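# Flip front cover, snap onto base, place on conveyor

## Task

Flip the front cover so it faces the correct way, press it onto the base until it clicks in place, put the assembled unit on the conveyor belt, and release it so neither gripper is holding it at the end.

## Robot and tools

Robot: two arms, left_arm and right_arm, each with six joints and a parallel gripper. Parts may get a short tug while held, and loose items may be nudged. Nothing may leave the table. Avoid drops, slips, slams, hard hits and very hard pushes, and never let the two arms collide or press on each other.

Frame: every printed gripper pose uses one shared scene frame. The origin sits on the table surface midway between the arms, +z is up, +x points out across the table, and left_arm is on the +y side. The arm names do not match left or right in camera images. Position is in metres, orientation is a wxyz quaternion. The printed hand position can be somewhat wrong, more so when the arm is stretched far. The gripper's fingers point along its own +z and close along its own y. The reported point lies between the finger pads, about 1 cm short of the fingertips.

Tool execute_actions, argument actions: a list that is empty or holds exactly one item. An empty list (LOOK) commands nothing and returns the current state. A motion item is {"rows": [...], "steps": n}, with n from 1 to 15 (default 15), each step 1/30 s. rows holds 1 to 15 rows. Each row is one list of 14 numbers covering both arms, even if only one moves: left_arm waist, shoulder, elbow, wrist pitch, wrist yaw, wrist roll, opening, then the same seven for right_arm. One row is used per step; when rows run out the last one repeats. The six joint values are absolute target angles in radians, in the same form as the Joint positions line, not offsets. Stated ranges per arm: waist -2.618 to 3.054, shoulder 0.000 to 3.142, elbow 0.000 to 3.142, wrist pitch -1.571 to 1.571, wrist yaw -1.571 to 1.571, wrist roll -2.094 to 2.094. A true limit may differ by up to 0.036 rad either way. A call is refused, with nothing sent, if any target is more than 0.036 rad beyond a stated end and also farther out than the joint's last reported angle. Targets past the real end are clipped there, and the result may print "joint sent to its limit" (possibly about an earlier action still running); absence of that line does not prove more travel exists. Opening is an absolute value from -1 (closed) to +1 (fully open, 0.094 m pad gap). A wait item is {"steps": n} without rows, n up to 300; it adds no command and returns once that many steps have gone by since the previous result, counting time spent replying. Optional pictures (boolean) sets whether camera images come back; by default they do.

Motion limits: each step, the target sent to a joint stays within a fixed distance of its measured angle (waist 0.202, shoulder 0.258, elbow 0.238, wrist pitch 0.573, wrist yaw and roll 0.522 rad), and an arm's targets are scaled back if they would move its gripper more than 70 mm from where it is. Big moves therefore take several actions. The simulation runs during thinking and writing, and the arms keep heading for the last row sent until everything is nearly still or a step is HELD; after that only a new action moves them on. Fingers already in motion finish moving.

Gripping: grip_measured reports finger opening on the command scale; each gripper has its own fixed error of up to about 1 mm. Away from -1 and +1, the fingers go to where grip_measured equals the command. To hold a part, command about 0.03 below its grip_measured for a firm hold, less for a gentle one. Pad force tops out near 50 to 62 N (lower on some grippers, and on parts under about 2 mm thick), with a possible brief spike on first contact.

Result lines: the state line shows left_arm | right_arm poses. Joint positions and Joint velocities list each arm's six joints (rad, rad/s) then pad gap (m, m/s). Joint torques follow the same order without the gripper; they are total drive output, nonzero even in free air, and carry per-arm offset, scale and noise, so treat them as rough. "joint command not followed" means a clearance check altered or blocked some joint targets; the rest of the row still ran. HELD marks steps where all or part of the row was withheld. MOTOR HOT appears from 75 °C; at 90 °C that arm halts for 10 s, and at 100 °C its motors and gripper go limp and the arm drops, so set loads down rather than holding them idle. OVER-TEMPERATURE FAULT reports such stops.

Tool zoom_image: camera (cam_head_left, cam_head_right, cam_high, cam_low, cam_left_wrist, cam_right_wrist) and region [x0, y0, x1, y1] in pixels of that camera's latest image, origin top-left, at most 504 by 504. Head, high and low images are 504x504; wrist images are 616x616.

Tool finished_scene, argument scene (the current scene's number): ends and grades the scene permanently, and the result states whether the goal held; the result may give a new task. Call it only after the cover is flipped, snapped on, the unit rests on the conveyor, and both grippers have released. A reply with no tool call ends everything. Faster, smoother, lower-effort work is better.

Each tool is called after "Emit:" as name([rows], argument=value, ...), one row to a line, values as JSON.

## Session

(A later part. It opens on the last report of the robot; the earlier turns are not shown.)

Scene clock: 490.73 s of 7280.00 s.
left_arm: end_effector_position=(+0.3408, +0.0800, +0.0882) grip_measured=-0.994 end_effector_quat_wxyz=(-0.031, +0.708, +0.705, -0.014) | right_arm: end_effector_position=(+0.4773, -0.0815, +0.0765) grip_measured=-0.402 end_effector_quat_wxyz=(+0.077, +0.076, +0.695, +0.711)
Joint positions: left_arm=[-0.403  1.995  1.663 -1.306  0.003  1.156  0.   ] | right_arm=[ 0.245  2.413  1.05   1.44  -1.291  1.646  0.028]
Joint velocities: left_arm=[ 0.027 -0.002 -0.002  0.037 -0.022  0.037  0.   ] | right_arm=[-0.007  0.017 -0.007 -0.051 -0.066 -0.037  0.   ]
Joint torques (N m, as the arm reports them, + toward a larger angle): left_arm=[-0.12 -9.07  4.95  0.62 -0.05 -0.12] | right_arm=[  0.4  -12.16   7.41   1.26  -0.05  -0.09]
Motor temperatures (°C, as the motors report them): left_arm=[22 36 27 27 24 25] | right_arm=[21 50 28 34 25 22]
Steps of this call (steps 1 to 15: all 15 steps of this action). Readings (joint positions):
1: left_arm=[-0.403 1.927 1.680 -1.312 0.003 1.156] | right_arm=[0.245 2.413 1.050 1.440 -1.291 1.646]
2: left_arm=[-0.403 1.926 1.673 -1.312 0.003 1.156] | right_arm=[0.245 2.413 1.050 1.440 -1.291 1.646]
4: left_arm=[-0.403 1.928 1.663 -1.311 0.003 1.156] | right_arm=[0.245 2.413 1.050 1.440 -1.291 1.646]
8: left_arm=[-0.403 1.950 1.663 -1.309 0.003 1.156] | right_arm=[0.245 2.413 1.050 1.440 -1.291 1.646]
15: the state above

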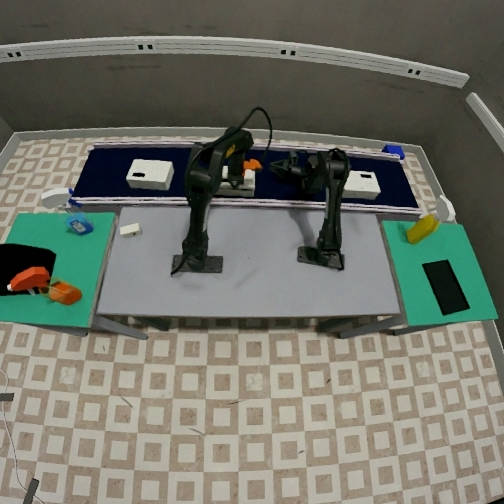

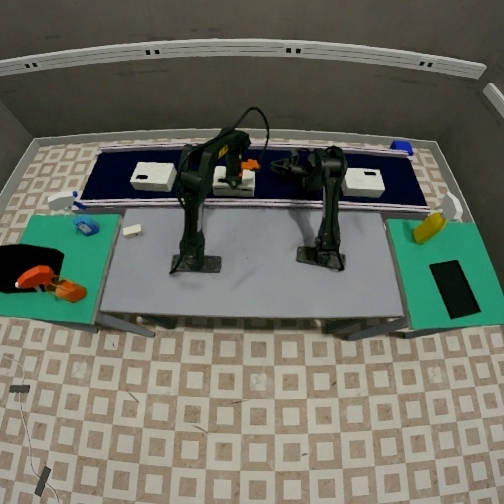

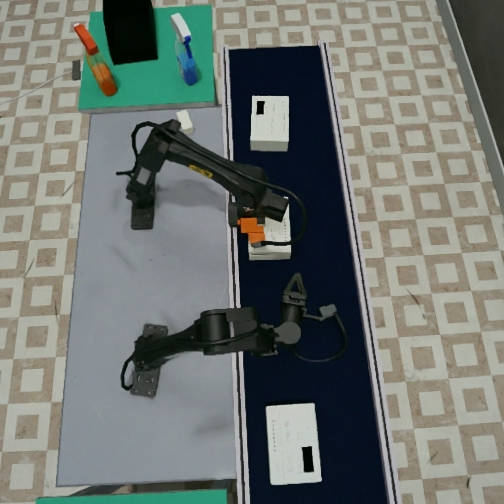

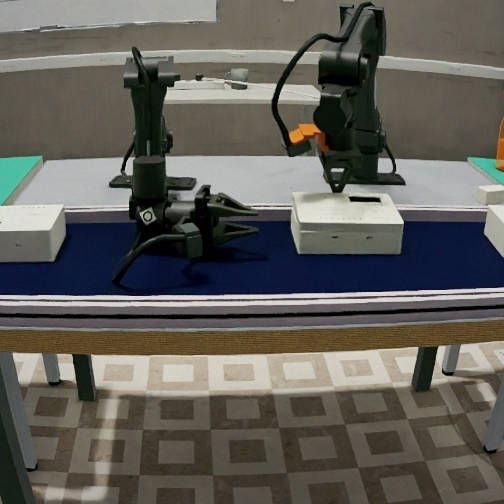

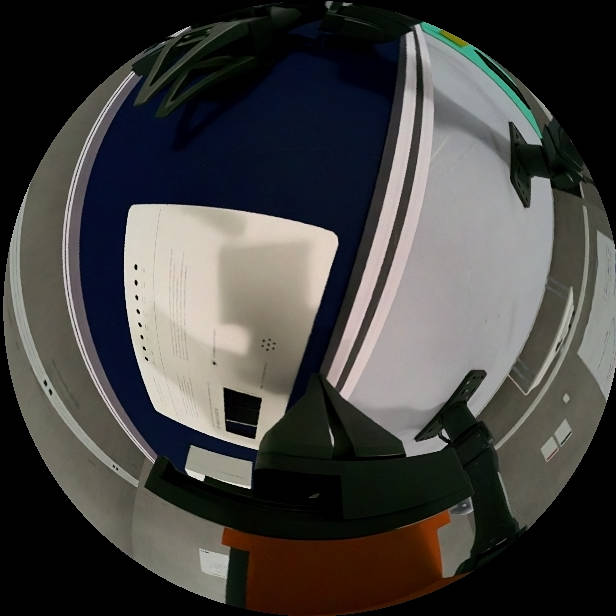

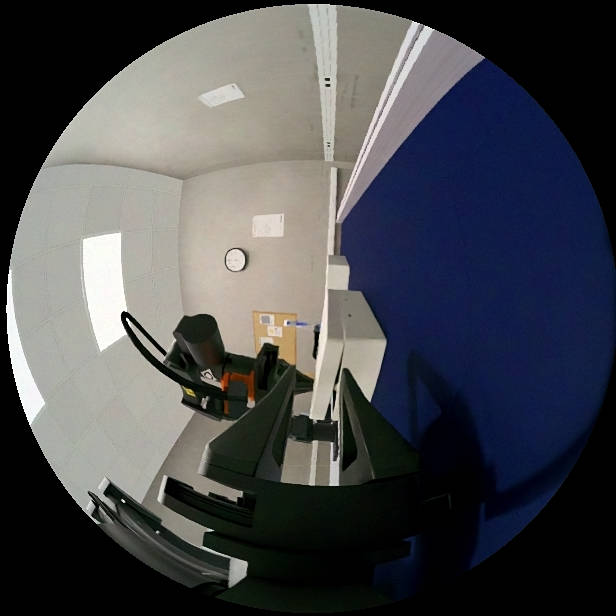

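Emit:
execute_actions([
  {"rows":[[-0.405,1.99,1.655,-1.29,0,1.15,-0.9,0.25,2.413,1.074,1.465,-1.3,1.635,-0.4],[-0.405,1.99,1.655,-1.29,0,1.15,-0.8,0.25,2.413,1.074,1.465,-1.3,1.635,-0.4],[-0.405,1.99,1.655,-1.29,0,1.15,-0.74,0.25,2.413,1.074,1.465,-1.3,1.635,-0.4],[-0.405,1.99,1.655,-1.29,0,1.15,-0.7,0.25,2.413,1.074,1.465,-1.3,1.635,-0.4],[-0.405,1.99,1.655,-1.29,0,1.15,-0.67,0.25,2.413,1.074,1.465,-1.3,1.635,-0.4],[-0.405,1.99,1.655,-1.29,0,1.15,-0.64,0.25,2.413,1.074,1.465,-1.3,1.635,-0.4],[-0.405,1.99,1.655,-1.29,0,1.15,-0.61,0.25,2.413,1.074,1.465,-1.3,1.635,-0.4],[-0.405,1.99,1.655,-1.29,0,1.15,-0.58,0.25,2.413,1.074,1.465,-1.3,1.635,-0.4],[-0.405,1.99,1.655,-1.29,0,1.15,-0.55,0.25,2.413,1.074,1.465,-1.3,1.635,-0.4],[-0.405,1.99,1.655,-1.29,0,1.15,-0.52,0.25,2.413,1.074,1.465,-1.3,1.635,-0.4],[-0.405,1.99,1.655,-1.29,0,1.15,-0.49,0.25,2.413,1.074,1.465,-1.3,1.635,-0.4],[-0.405,1.99,1.655,-1.29,0,1.15,-0.46,0.25,2.413,1.074,1.465,-1.3,1.635,-0.4]],"steps":15},
])

Emit:
zoom_image(camera="cam_right_wrist", region=[240,250,420,430])

Scene clock: 500.30 s of 7280.00 s.
left_arm: end_effector_position=(+0.3408, +0.0801, +0.0882) grip_measured=-0.463 end_effector_quat_wxyz=(-0.031, +0.708, +0.705, -0.014) | right_arm: end_effector_position=(+0.4773, -0.0815, +0.0765) grip_measured=-0.402 end_effector_quat_wxyz=(+0.077, +0.076, +0.695, +0.711)
Joint positions: left_arm=[-0.403  1.995  1.663 -1.306  0.003  1.156  0.025] | right_arm=[ 0.245  2.413  1.05   1.44  -1.291  1.646  0.028]
Joint velocities: left_arm=[-0.007  0.002  0.002  0.037  0.007 -0.022  0.   ] | right_arm=[ 0.012 -0.007 -0.002  0.037 -0.007  0.066 -0.   ]
Joint torques (N m, as the arm reports them, + toward a larger angle): left_arm=[-0.08 -9.11  4.89  0.58 -0.04 -0.12] | right_arm=[  0.4  -12.15   7.42   1.26  -0.05  -0.08]
Motor temperatures (°C, as the motors report them): left_arm=[22 38 28 26 24 25] | right_arm=[21 50 28 34 25 22]
Steps of this call (steps 1 to 15: the robot went on to your last target; steps 16 to 90: nothing new was sent; then 6.07 s passed at rest; steps 91 to 105: all 15 steps of this action). Readings (joint positions):
91: left_arm=[-0.403 1.995 1.663 -1.306 0.003 1.156] | right_arm=[0.245 2.413 1.050 1.440 -1.291 1.646]
92: left_arm=[-0.403 1.995 1.663 -1.306 0.003 1.156] | right_arm=[0.245 2.413 1.050 1.440 -1.291 1.646]
94: left_arm=[-0.403 1.995 1.663 -1.306 0.003 1.156] | right_arm=[0.245 2.413 1.050 1.440 -1.291 1.646]
98: left_arm=[-0.403 1.995 1.663 -1.306 0.003 1.156] | right_arm=[0.245 2.413 1.050 1.440 -1.291 1.646]
105: the state above

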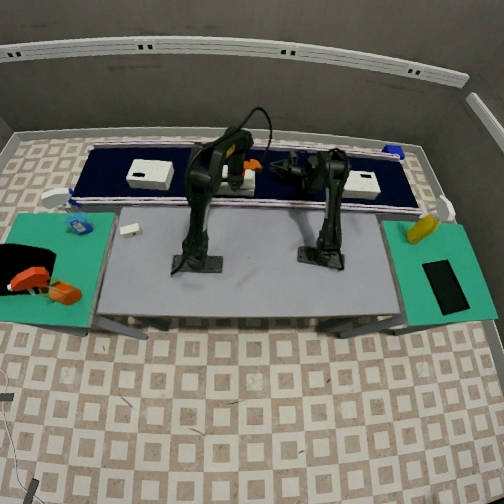

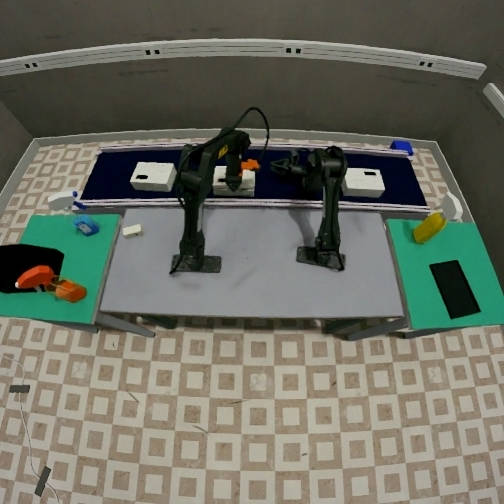

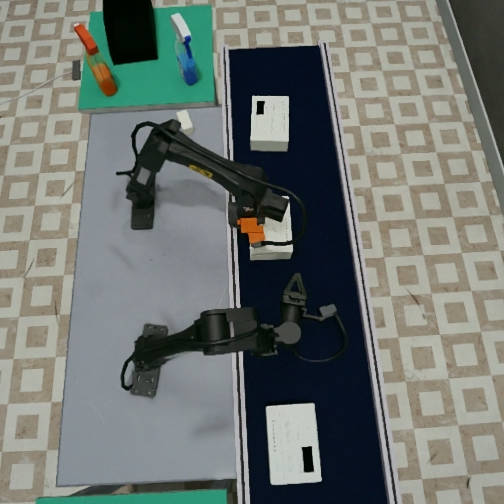

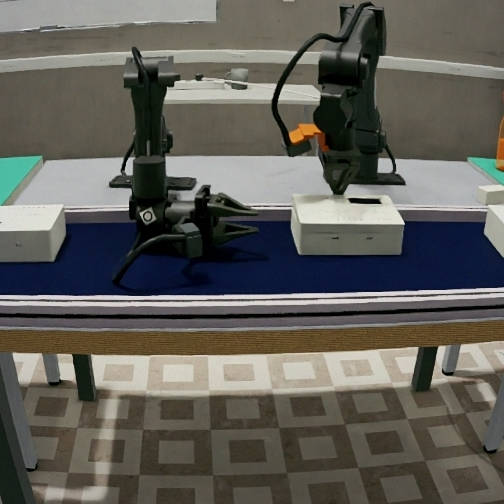

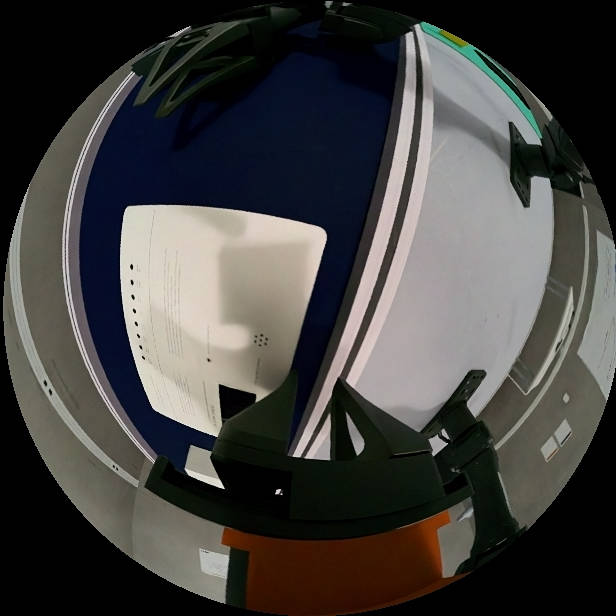

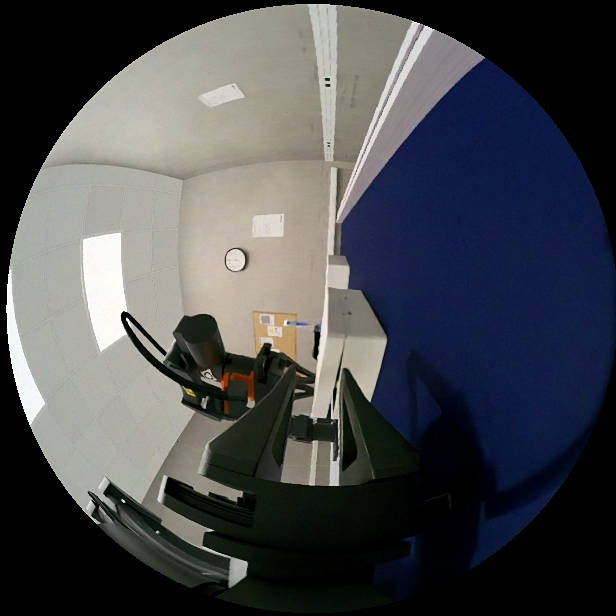

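Region (240, 250, 420, 430) of cam_right_wrist's 616x616 image, scaled by 2.800, with more detail than that image has.

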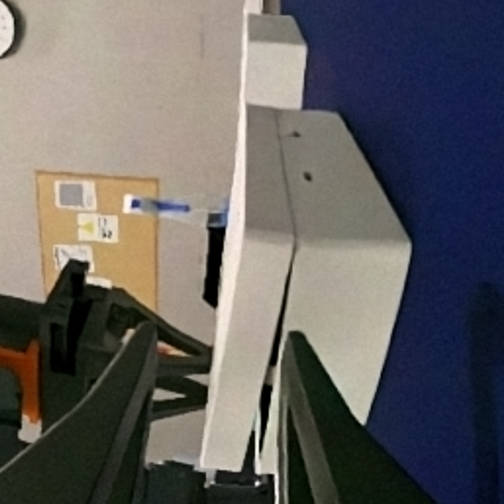

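Improved. Go back up and press at near edge.

Emit:
execute_actions([
  {"rows":[[-0.405,1.97,1.67,-1.29,0,1.15,-0.6,0.25,2.413,1.074,1.465,-1.3,1.635,-0.4],[-0.405,1.955,1.69,-1.3,0,1.15,-0.75,0.25,2.413,1.074,1.465,-1.3,1.635,-0.4],[-0.405,1.94,1.7,-1.31,0,1.15,-0.9,0.25,2.413,1.074,1.465,-1.3,1.635,-0.4],[-0.405,1.93,1.71,-1.32,0,1.15,-1,0.25,2.413,1.074,1.465,-1.3,1.635,-0.4],[-0.405,1.93,1.725,-1.33,0,1.15,-1,0.25,2.413,1.074,1.465,-1.3,1.635,-0.4],[-0.405,1.93,1.745,-1.335,0,1.15,-1,0.25,2.413,1.074,1.465,-1.3,1.635,-0.4],[-0.405,1.94,1.765,-1.34,0,1.15,-1,0.25,2.413,1.074,1.465,-1.3,1.635,-0.4],[-0.405,1.955,1.785,-1.34,0,1.15,-1,0.25,2.413,1.074,1.465,-1.3,1.635,-0.4],[-0.405,1.97,1.805,-1.34,0,1.15,-1,0.25,2.413,1.074,1.465,-1.3,1.635,-0.4],[-0.405,1.985,1.825,-1.34,0,1.15,-1,0.25,2.413,1.074,1.465,-1.3,1.635,-0.4],[-0.405,2.0,1.845,-1.34,0,1.15,-1,0.25,2.413,1.074,1.465,-1.3,1.635,-0.4],[-0.405,2.015,1.865,-1.34,0,1.15,-1,0.25,2.413,1.074,1.465,-1.3,1.635,-0.4],[-0.405,2.03,1.87,-1.34,0,1.15,-1,0.25,2.413,1.074,1.465,-1.3,1.635,-0.4],[-0.405,2.045,1.87,-1.34,0,1.15,-1,0.25,2.413,1.074,1.465,-1.3,1.635,-0.4],[-0.405,2.055,1.87,-1.34,0,1.15,-1,0.25,2.413,1.074,1.465,-1.3,1.635,-0.4]],"steps":15},
], pictures=false)

Emit:
execute_actions([
  {"rows":[[-0.405,2.063,1.87,-1.33,0,1.15,-1,0.25,2.413,1.074,1.465,-1.3,1.635,-0.4],[-0.405,2.07,1.865,-1.33,0,1.15,-1,0.25,2.413,1.074,1.465,-1.3,1.635,-0.4],[-0.405,2.078,1.86,-1.32,0,1.15,-1,0.25,2.413,1.074,1.465,-1.3,1.635,-0.4],[-0.405,2.086,1.85,-1.32,0,1.15,-1,0.25,2.413,1.074,1.465,-1.3,1.635,-0.4],[-0.405,2.094,1.845,-1.32,0,1.15,-1,0.25,2.413,1.074,1.465,-1.3,1.635,-0.4],[-0.405,2.102,1.84,-1.32,0,1.15,-1,0.25,2.413,1.074,1.465,-1.3,1.635,-0.4],[-0.405,2.11,1.84,-1.31,0,1.15,-1,0.25,2.413,1.074,1.465,-1.3,1.635,-0.4],[-0.405,2.12,1.835,-1.31,0,1.15,-1,0.25,2.413,1.074,1.465,-1.3,1.635,-0.4],[-0.405,2.135,1.83,-1.3,0,1.15,-1,0.25,2.413,1.074,1.465,-1.3,1.635,-0.4],[-0.405,2.15,1.825,-1.3,0,1.15,-1,0.25,2.413,1.074,1.465,-1.3,1.635,-0.4],[-0.405,2.165,1.815,-1.29,0,1.15,-1,0.25,2.413,1.074,1.465,-1.3,1.635,-0.4],[-0.405,2.18,1.81,-1.29,0,1.15,-1,0.25,2.413,1.074,1.465,-1.3,1.635,-0.4]],"steps":15},
])

Emit:
zoom_image(camera="cam_head_right", region=[200,150,270,205])

Emit:
zoom_image(camera="cam_right_wrist", region=[240,250,420,430])

Scene clock: 524.17 s of 7280.00 s.
left_arm: end_effector_position=(+0.3806, +0.0623, +0.1322) grip_measured=-0.994 end_effector_quat_wxyz=(+0.044, +0.708, +0.705, +0.015) | right_arm: end_effector_position=(+0.4773, -0.0815, +0.0765) grip_measured=-0.402 end_effector_quat_wxyz=(+0.077, +0.076, +0.695, +0.711)
Joint positions: left_arm=[-0.403  2.009  1.856 -1.324  0.003  1.155  0.   ] | right_arm=[ 0.245  2.413  1.05   1.44  -1.291  1.646  0.028]
Joint velocities: left_arm=[ 0.012  0.344  0.115 -0.007 -0.037 -0.037 -0.001] | right_arm=[ 0.017  0.012  0.012 -0.007 -0.022 -0.066 -0.   ]
Joint torques (N m, as the arm reports them, + toward a larger angle): left_arm=[-0.16 -7.11  6.09  0.6  -0.07 -0.11] | right_arm=[  0.39 -12.15   7.42   1.26  -0.05  -0.09]
Motor temperatures (°C, as the motors report them): left_arm=[22 40 28 26 24 25] | right_arm=[21 50 29 34 25 22]
Steps of this call (steps 1 to 15: the robot went on to your last target; steps 16 to 90: nothing new was sent; then 20.37 s passed at rest; steps 91 to 105: all 15 steps of this action). Readings (joint positions):
91: left_arm=[-0.403 1.995 1.663 -1.306 0.003 1.156] | right_arm=[0.245 2.413 1.050 1.440 -1.291 1.646]
92: left_arm=[-0.403 1.993 1.663 -1.306 0.003 1.156] | right_arm=[0.245 2.413 1.050 1.440 -1.291 1.646]
94: left_arm=[-0.403 1.983 1.666 -1.307 0.003 1.155] | right_arm=[0.245 2.413 1.050 1.440 -1.291 1.646]
98: left_arm=[-0.403 1.962 1.728 -1.321 0.003 1.155] | right_arm=[0.245 2.413 1.050 1.440 -1.291 1.646]
105: the state above

Scene clock: 524.67 s of 7280.00 s.
left_arm: end_effector_position=(+0.3783, +0.0633, +0.0854) grip_measured=-0.994 end_effector_quat_wxyz=(-0.011, +0.708, +0.706, -0.006) | right_arm: end_effector_position=(+0.4773, -0.0815, +0.0765) grip_measured=-0.402 end_effector_quat_wxyz=(+0.077, +0.076, +0.695, +0.711)
Joint positions: left_arm=[-0.403  2.123  1.845 -1.318  0.003  1.155  0.   ] | right_arm=[ 0.245  2.413  1.05   1.44  -1.291  1.646  0.028]
Joint velocities: left_arm=[-0.022 -0.007  0.002 -0.081 -0.007  0.022  0.   ] | right_arm=[ 0.012  0.002 -0.007  0.022 -0.037 -0.007  0.   ]
Joint torques (N m, as the arm reports them, + toward a larger angle): left_arm=[-0.27 -5.27  2.89  0.81  0.   -0.11] | right_arm=[  0.4  -12.15   7.41   1.26  -0.05  -0.09]
Motor temperatures (°C, as the motors report them): left_arm=[22 40 28 26 24 25] | right_arm=[21 50 29 34 25 22]
Steps of this call (steps 1 to 15: all 15 steps of this action). Readings (joint positions):
1: left_arm=[-0.403 2.022 1.858 -1.324 0.003 1.155] | right_arm=[0.245 2.413 1.050 1.440 -1.291 1.646]
2: left_arm=[-0.403 2.036 1.858 -1.324 0.003 1.155] | right_arm=[0.245 2.413 1.050 1.440 -1.291 1.646]
4: left_arm=[-0.403 2.065 1.858 -1.324 0.003 1.155] | right_arm=[0.245 2.413 1.050 1.440 -1.291 1.646]
8: left_arm=[-0.403 2.106 1.847 -1.323 0.003 1.155] | right_arm=[0.245 2.413 1.050 1.440 -1.291 1.646]
15: the state above

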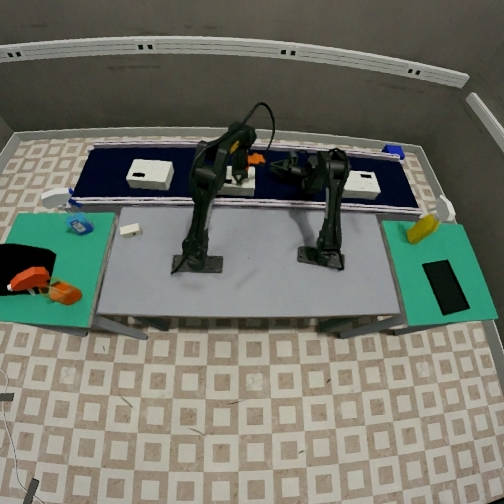

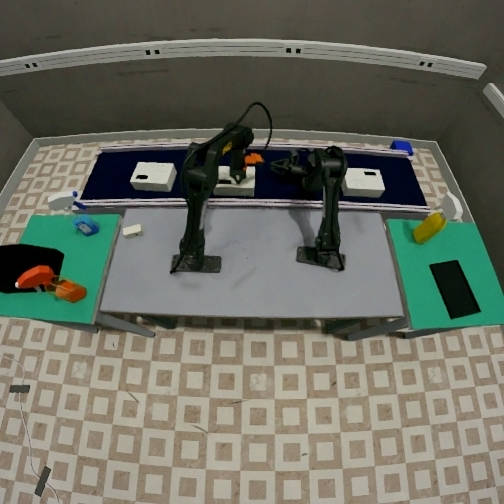

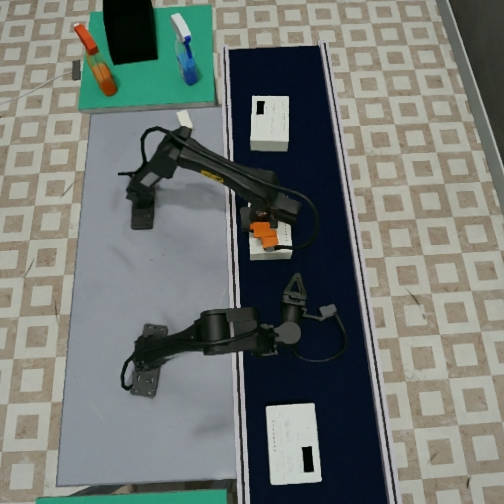

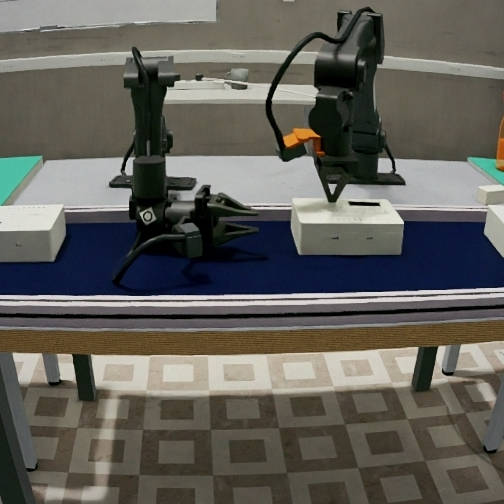

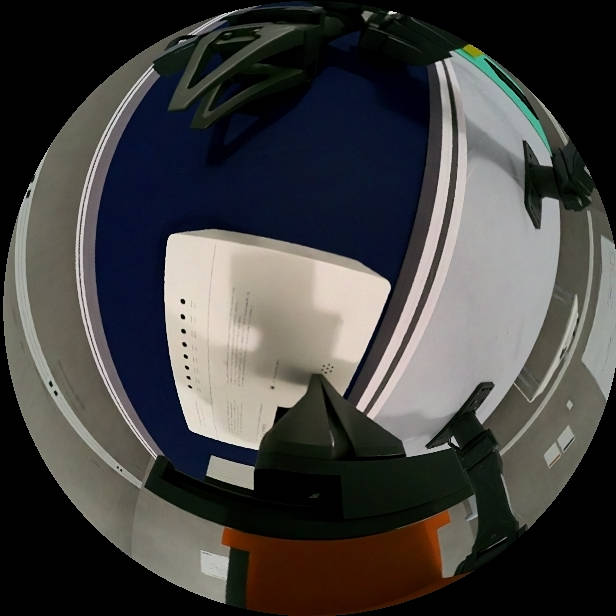

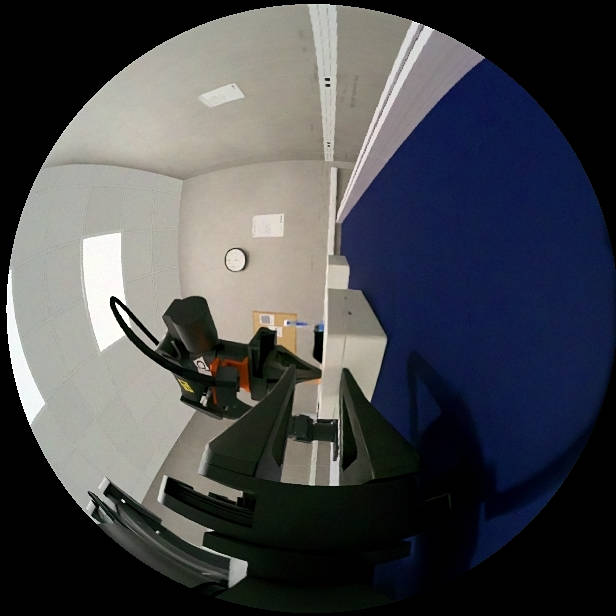

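Region (200, 150, 270, 205) of cam_head_right's 504x504 image, scaled by 7.200, with more detail than that image has; it fills the top 396 rows of this view, and the rest is white.

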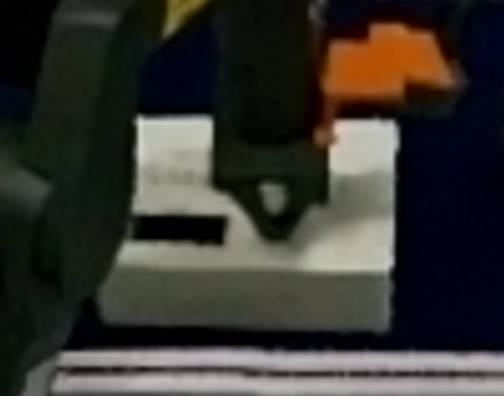

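Region (240, 250, 420, 430) of cam_right_wrist's 616x616 image, scaled by 2.800, with more detail than that image has.

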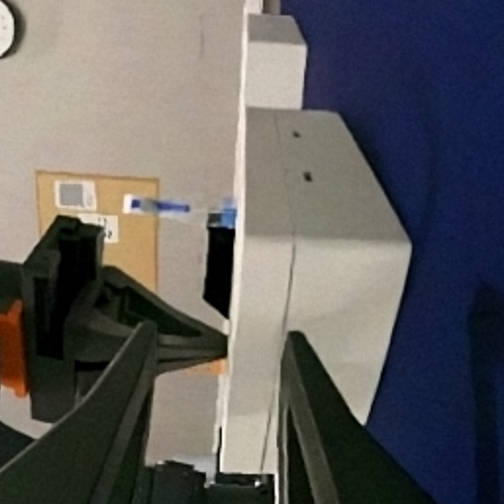

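Closed.

Emit:
execute_actions([
  {"rows":[[-0.405,2.15,1.825,-1.3,0,1.15,-1,0.25,2.413,1.074,1.465,-1.3,1.635,-0.4],[-0.405,2.12,1.84,-1.31,0,1.15,-1,0.25,2.413,1.074,1.465,-1.3,1.635,-0.4],[-0.405,2.09,1.845,-1.31,0,1.15,-1,0.25,2.413,1.074,1.465,-1.3,1.635,-0.4],[-0.405,2.06,1.845,-1.31,0,1.15,-1,0.25,2.413,1.074,1.465,-1.3,1.635,-0.4],[-0.405,2.03,1.845,-1.31,0,1.15,-1,0.25,2.413,1.074,1.465,-1.3,1.635,-0.4],[-0.405,2.0,1.845,-1.31,0,1.15,-1,0.25,2.413,1.074,1.465,-1.3,1.635,-0.4],[-0.405,1.97,1.845,-1.31,0,1.15,-1,0.25,2.413,1.074,1.465,-1.3,1.635,-0.4]],"steps":15},
])

Emit:
zoom_image(camera="cam_low", region=[270,170,430,270])

Emit:
zoom_image(camera="cam_head_right", region=[200,150,270,205])

Scene clock: 534.80 s of 7280.00 s.
left_arm: end_effector_position=(+0.3780, +0.0634, +0.1456) grip_measured=-0.994 end_effector_quat_wxyz=(+0.062, +0.707, +0.704, +0.022) | right_arm: end_effector_position=(+0.4773, -0.0815, +0.0765) grip_measured=-0.402 end_effector_quat_wxyz=(+0.077, +0.076, +0.695, +0.711)
Joint positions: left_arm=[-0.403  1.962  1.839 -1.316  0.003  1.155  0.   ] | right_arm=[ 0.245  2.413  1.05   1.44  -1.291  1.646  0.028]
Joint velocities: left_arm=[ 0.012  0.081 -0.007  0.022 -0.066 -0.022  0.001] | right_arm=[-0.002 -0.002 -0.012  0.051 -0.081 -0.022 -0.   ]
Joint torques (N m, as the arm reports them, + toward a larger angle): left_arm=[-0.15 -8.46  6.31  0.89 -0.05 -0.11] | right_arm=[  0.39 -12.14   7.42   1.26  -0.05  -0.09]
Motor temperatures (°C, as the motors report them): left_arm=[22 38 28 26 24 25] | right_arm=[21 51 29 34 25 22]
Steps of this call (steps 1 to 15: the robot went on to your last target; steps 16 to 90: nothing new was sent; then 6.63 s passed at rest; steps 91 to 105: all 15 steps of this action). Readings (joint positions):
91: left_arm=[-0.403 2.123 1.845 -1.318 0.003 1.155] | right_arm=[0.245 2.413 1.050 1.440 -1.291 1.646]
92: left_arm=[-0.403 2.120 1.845 -1.318 0.003 1.155] | right_arm=[0.245 2.413 1.050 1.440 -1.291 1.646]
94: left_arm=[-0.403 2.113 1.845 -1.318 0.003 1.155] | right_arm=[0.245 2.413 1.050 1.440 -1.291 1.646]
98: left_arm=[-0.403 2.043 1.839 -1.317 0.003 1.155] | right_arm=[0.245 2.413 1.050 1.440 -1.291 1.646]
105: the state above

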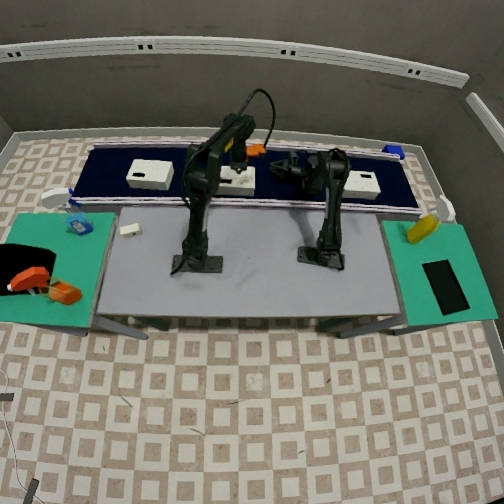

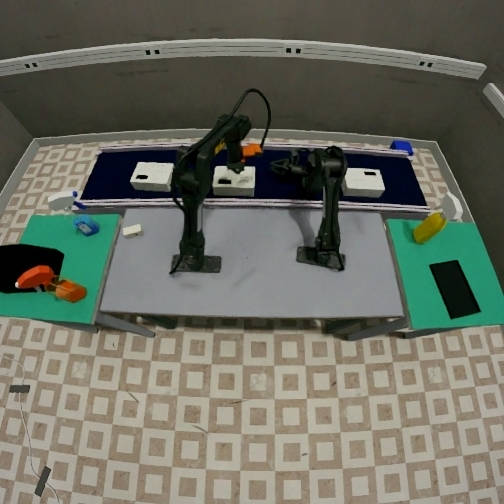

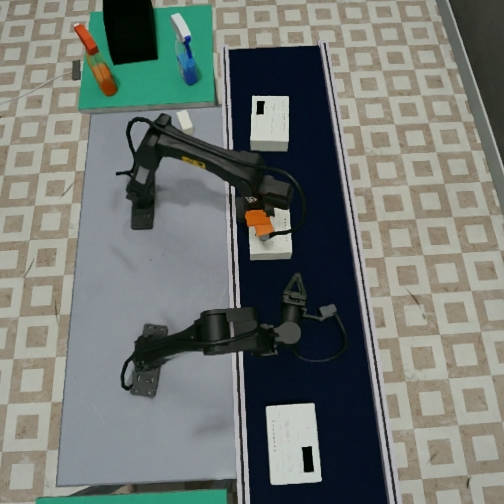

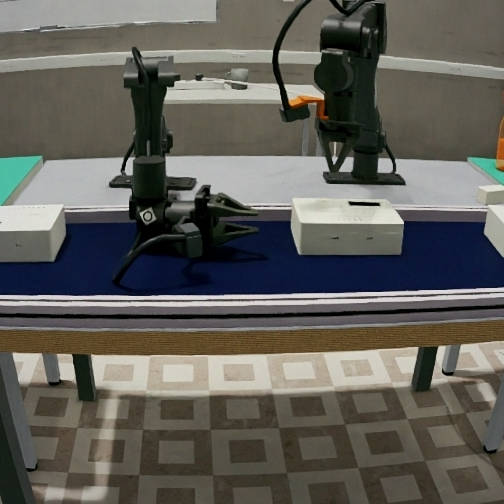

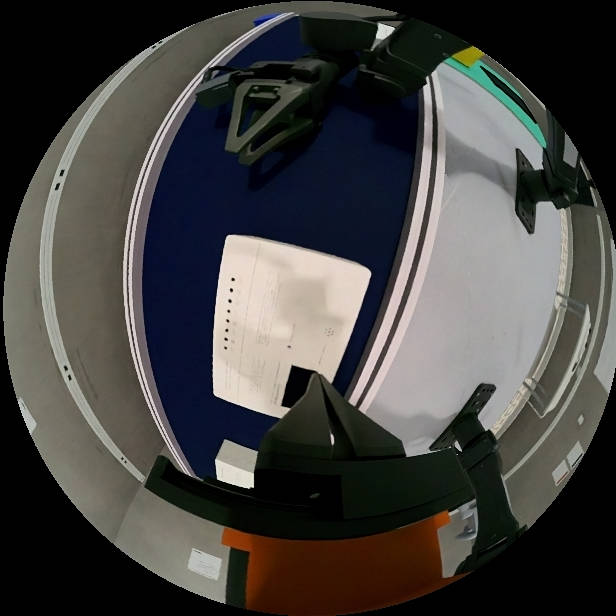

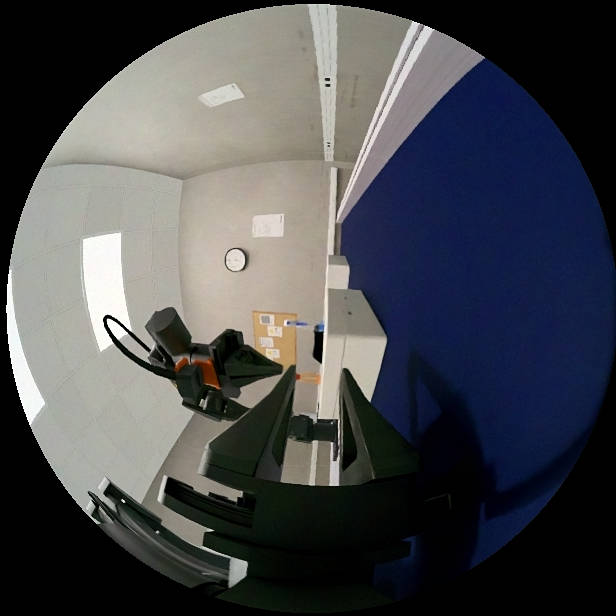

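Region (270, 170, 430, 270) of cam_low's 504x504 image, scaled by 3.150, with more detail than that image has; it fills the top 315 rows of this view, and the rest is white.

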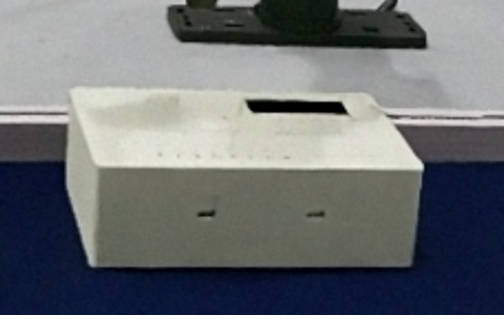

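Region (200, 150, 270, 205) of cam_head_right's 504x504 image, scaled by 7.200, with more detail than that image has; it fills the top 396 rows of this view, and the rest is white.

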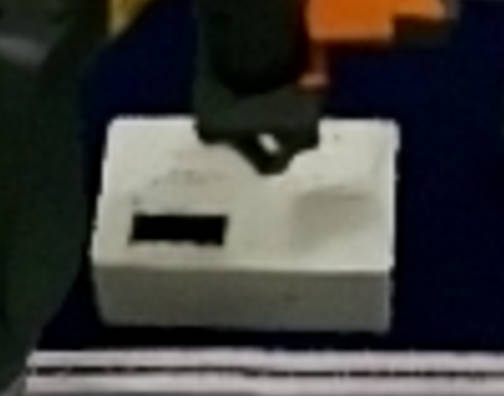

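Emit:
finished_scene(scene=1)

The scene is finished: the task was done.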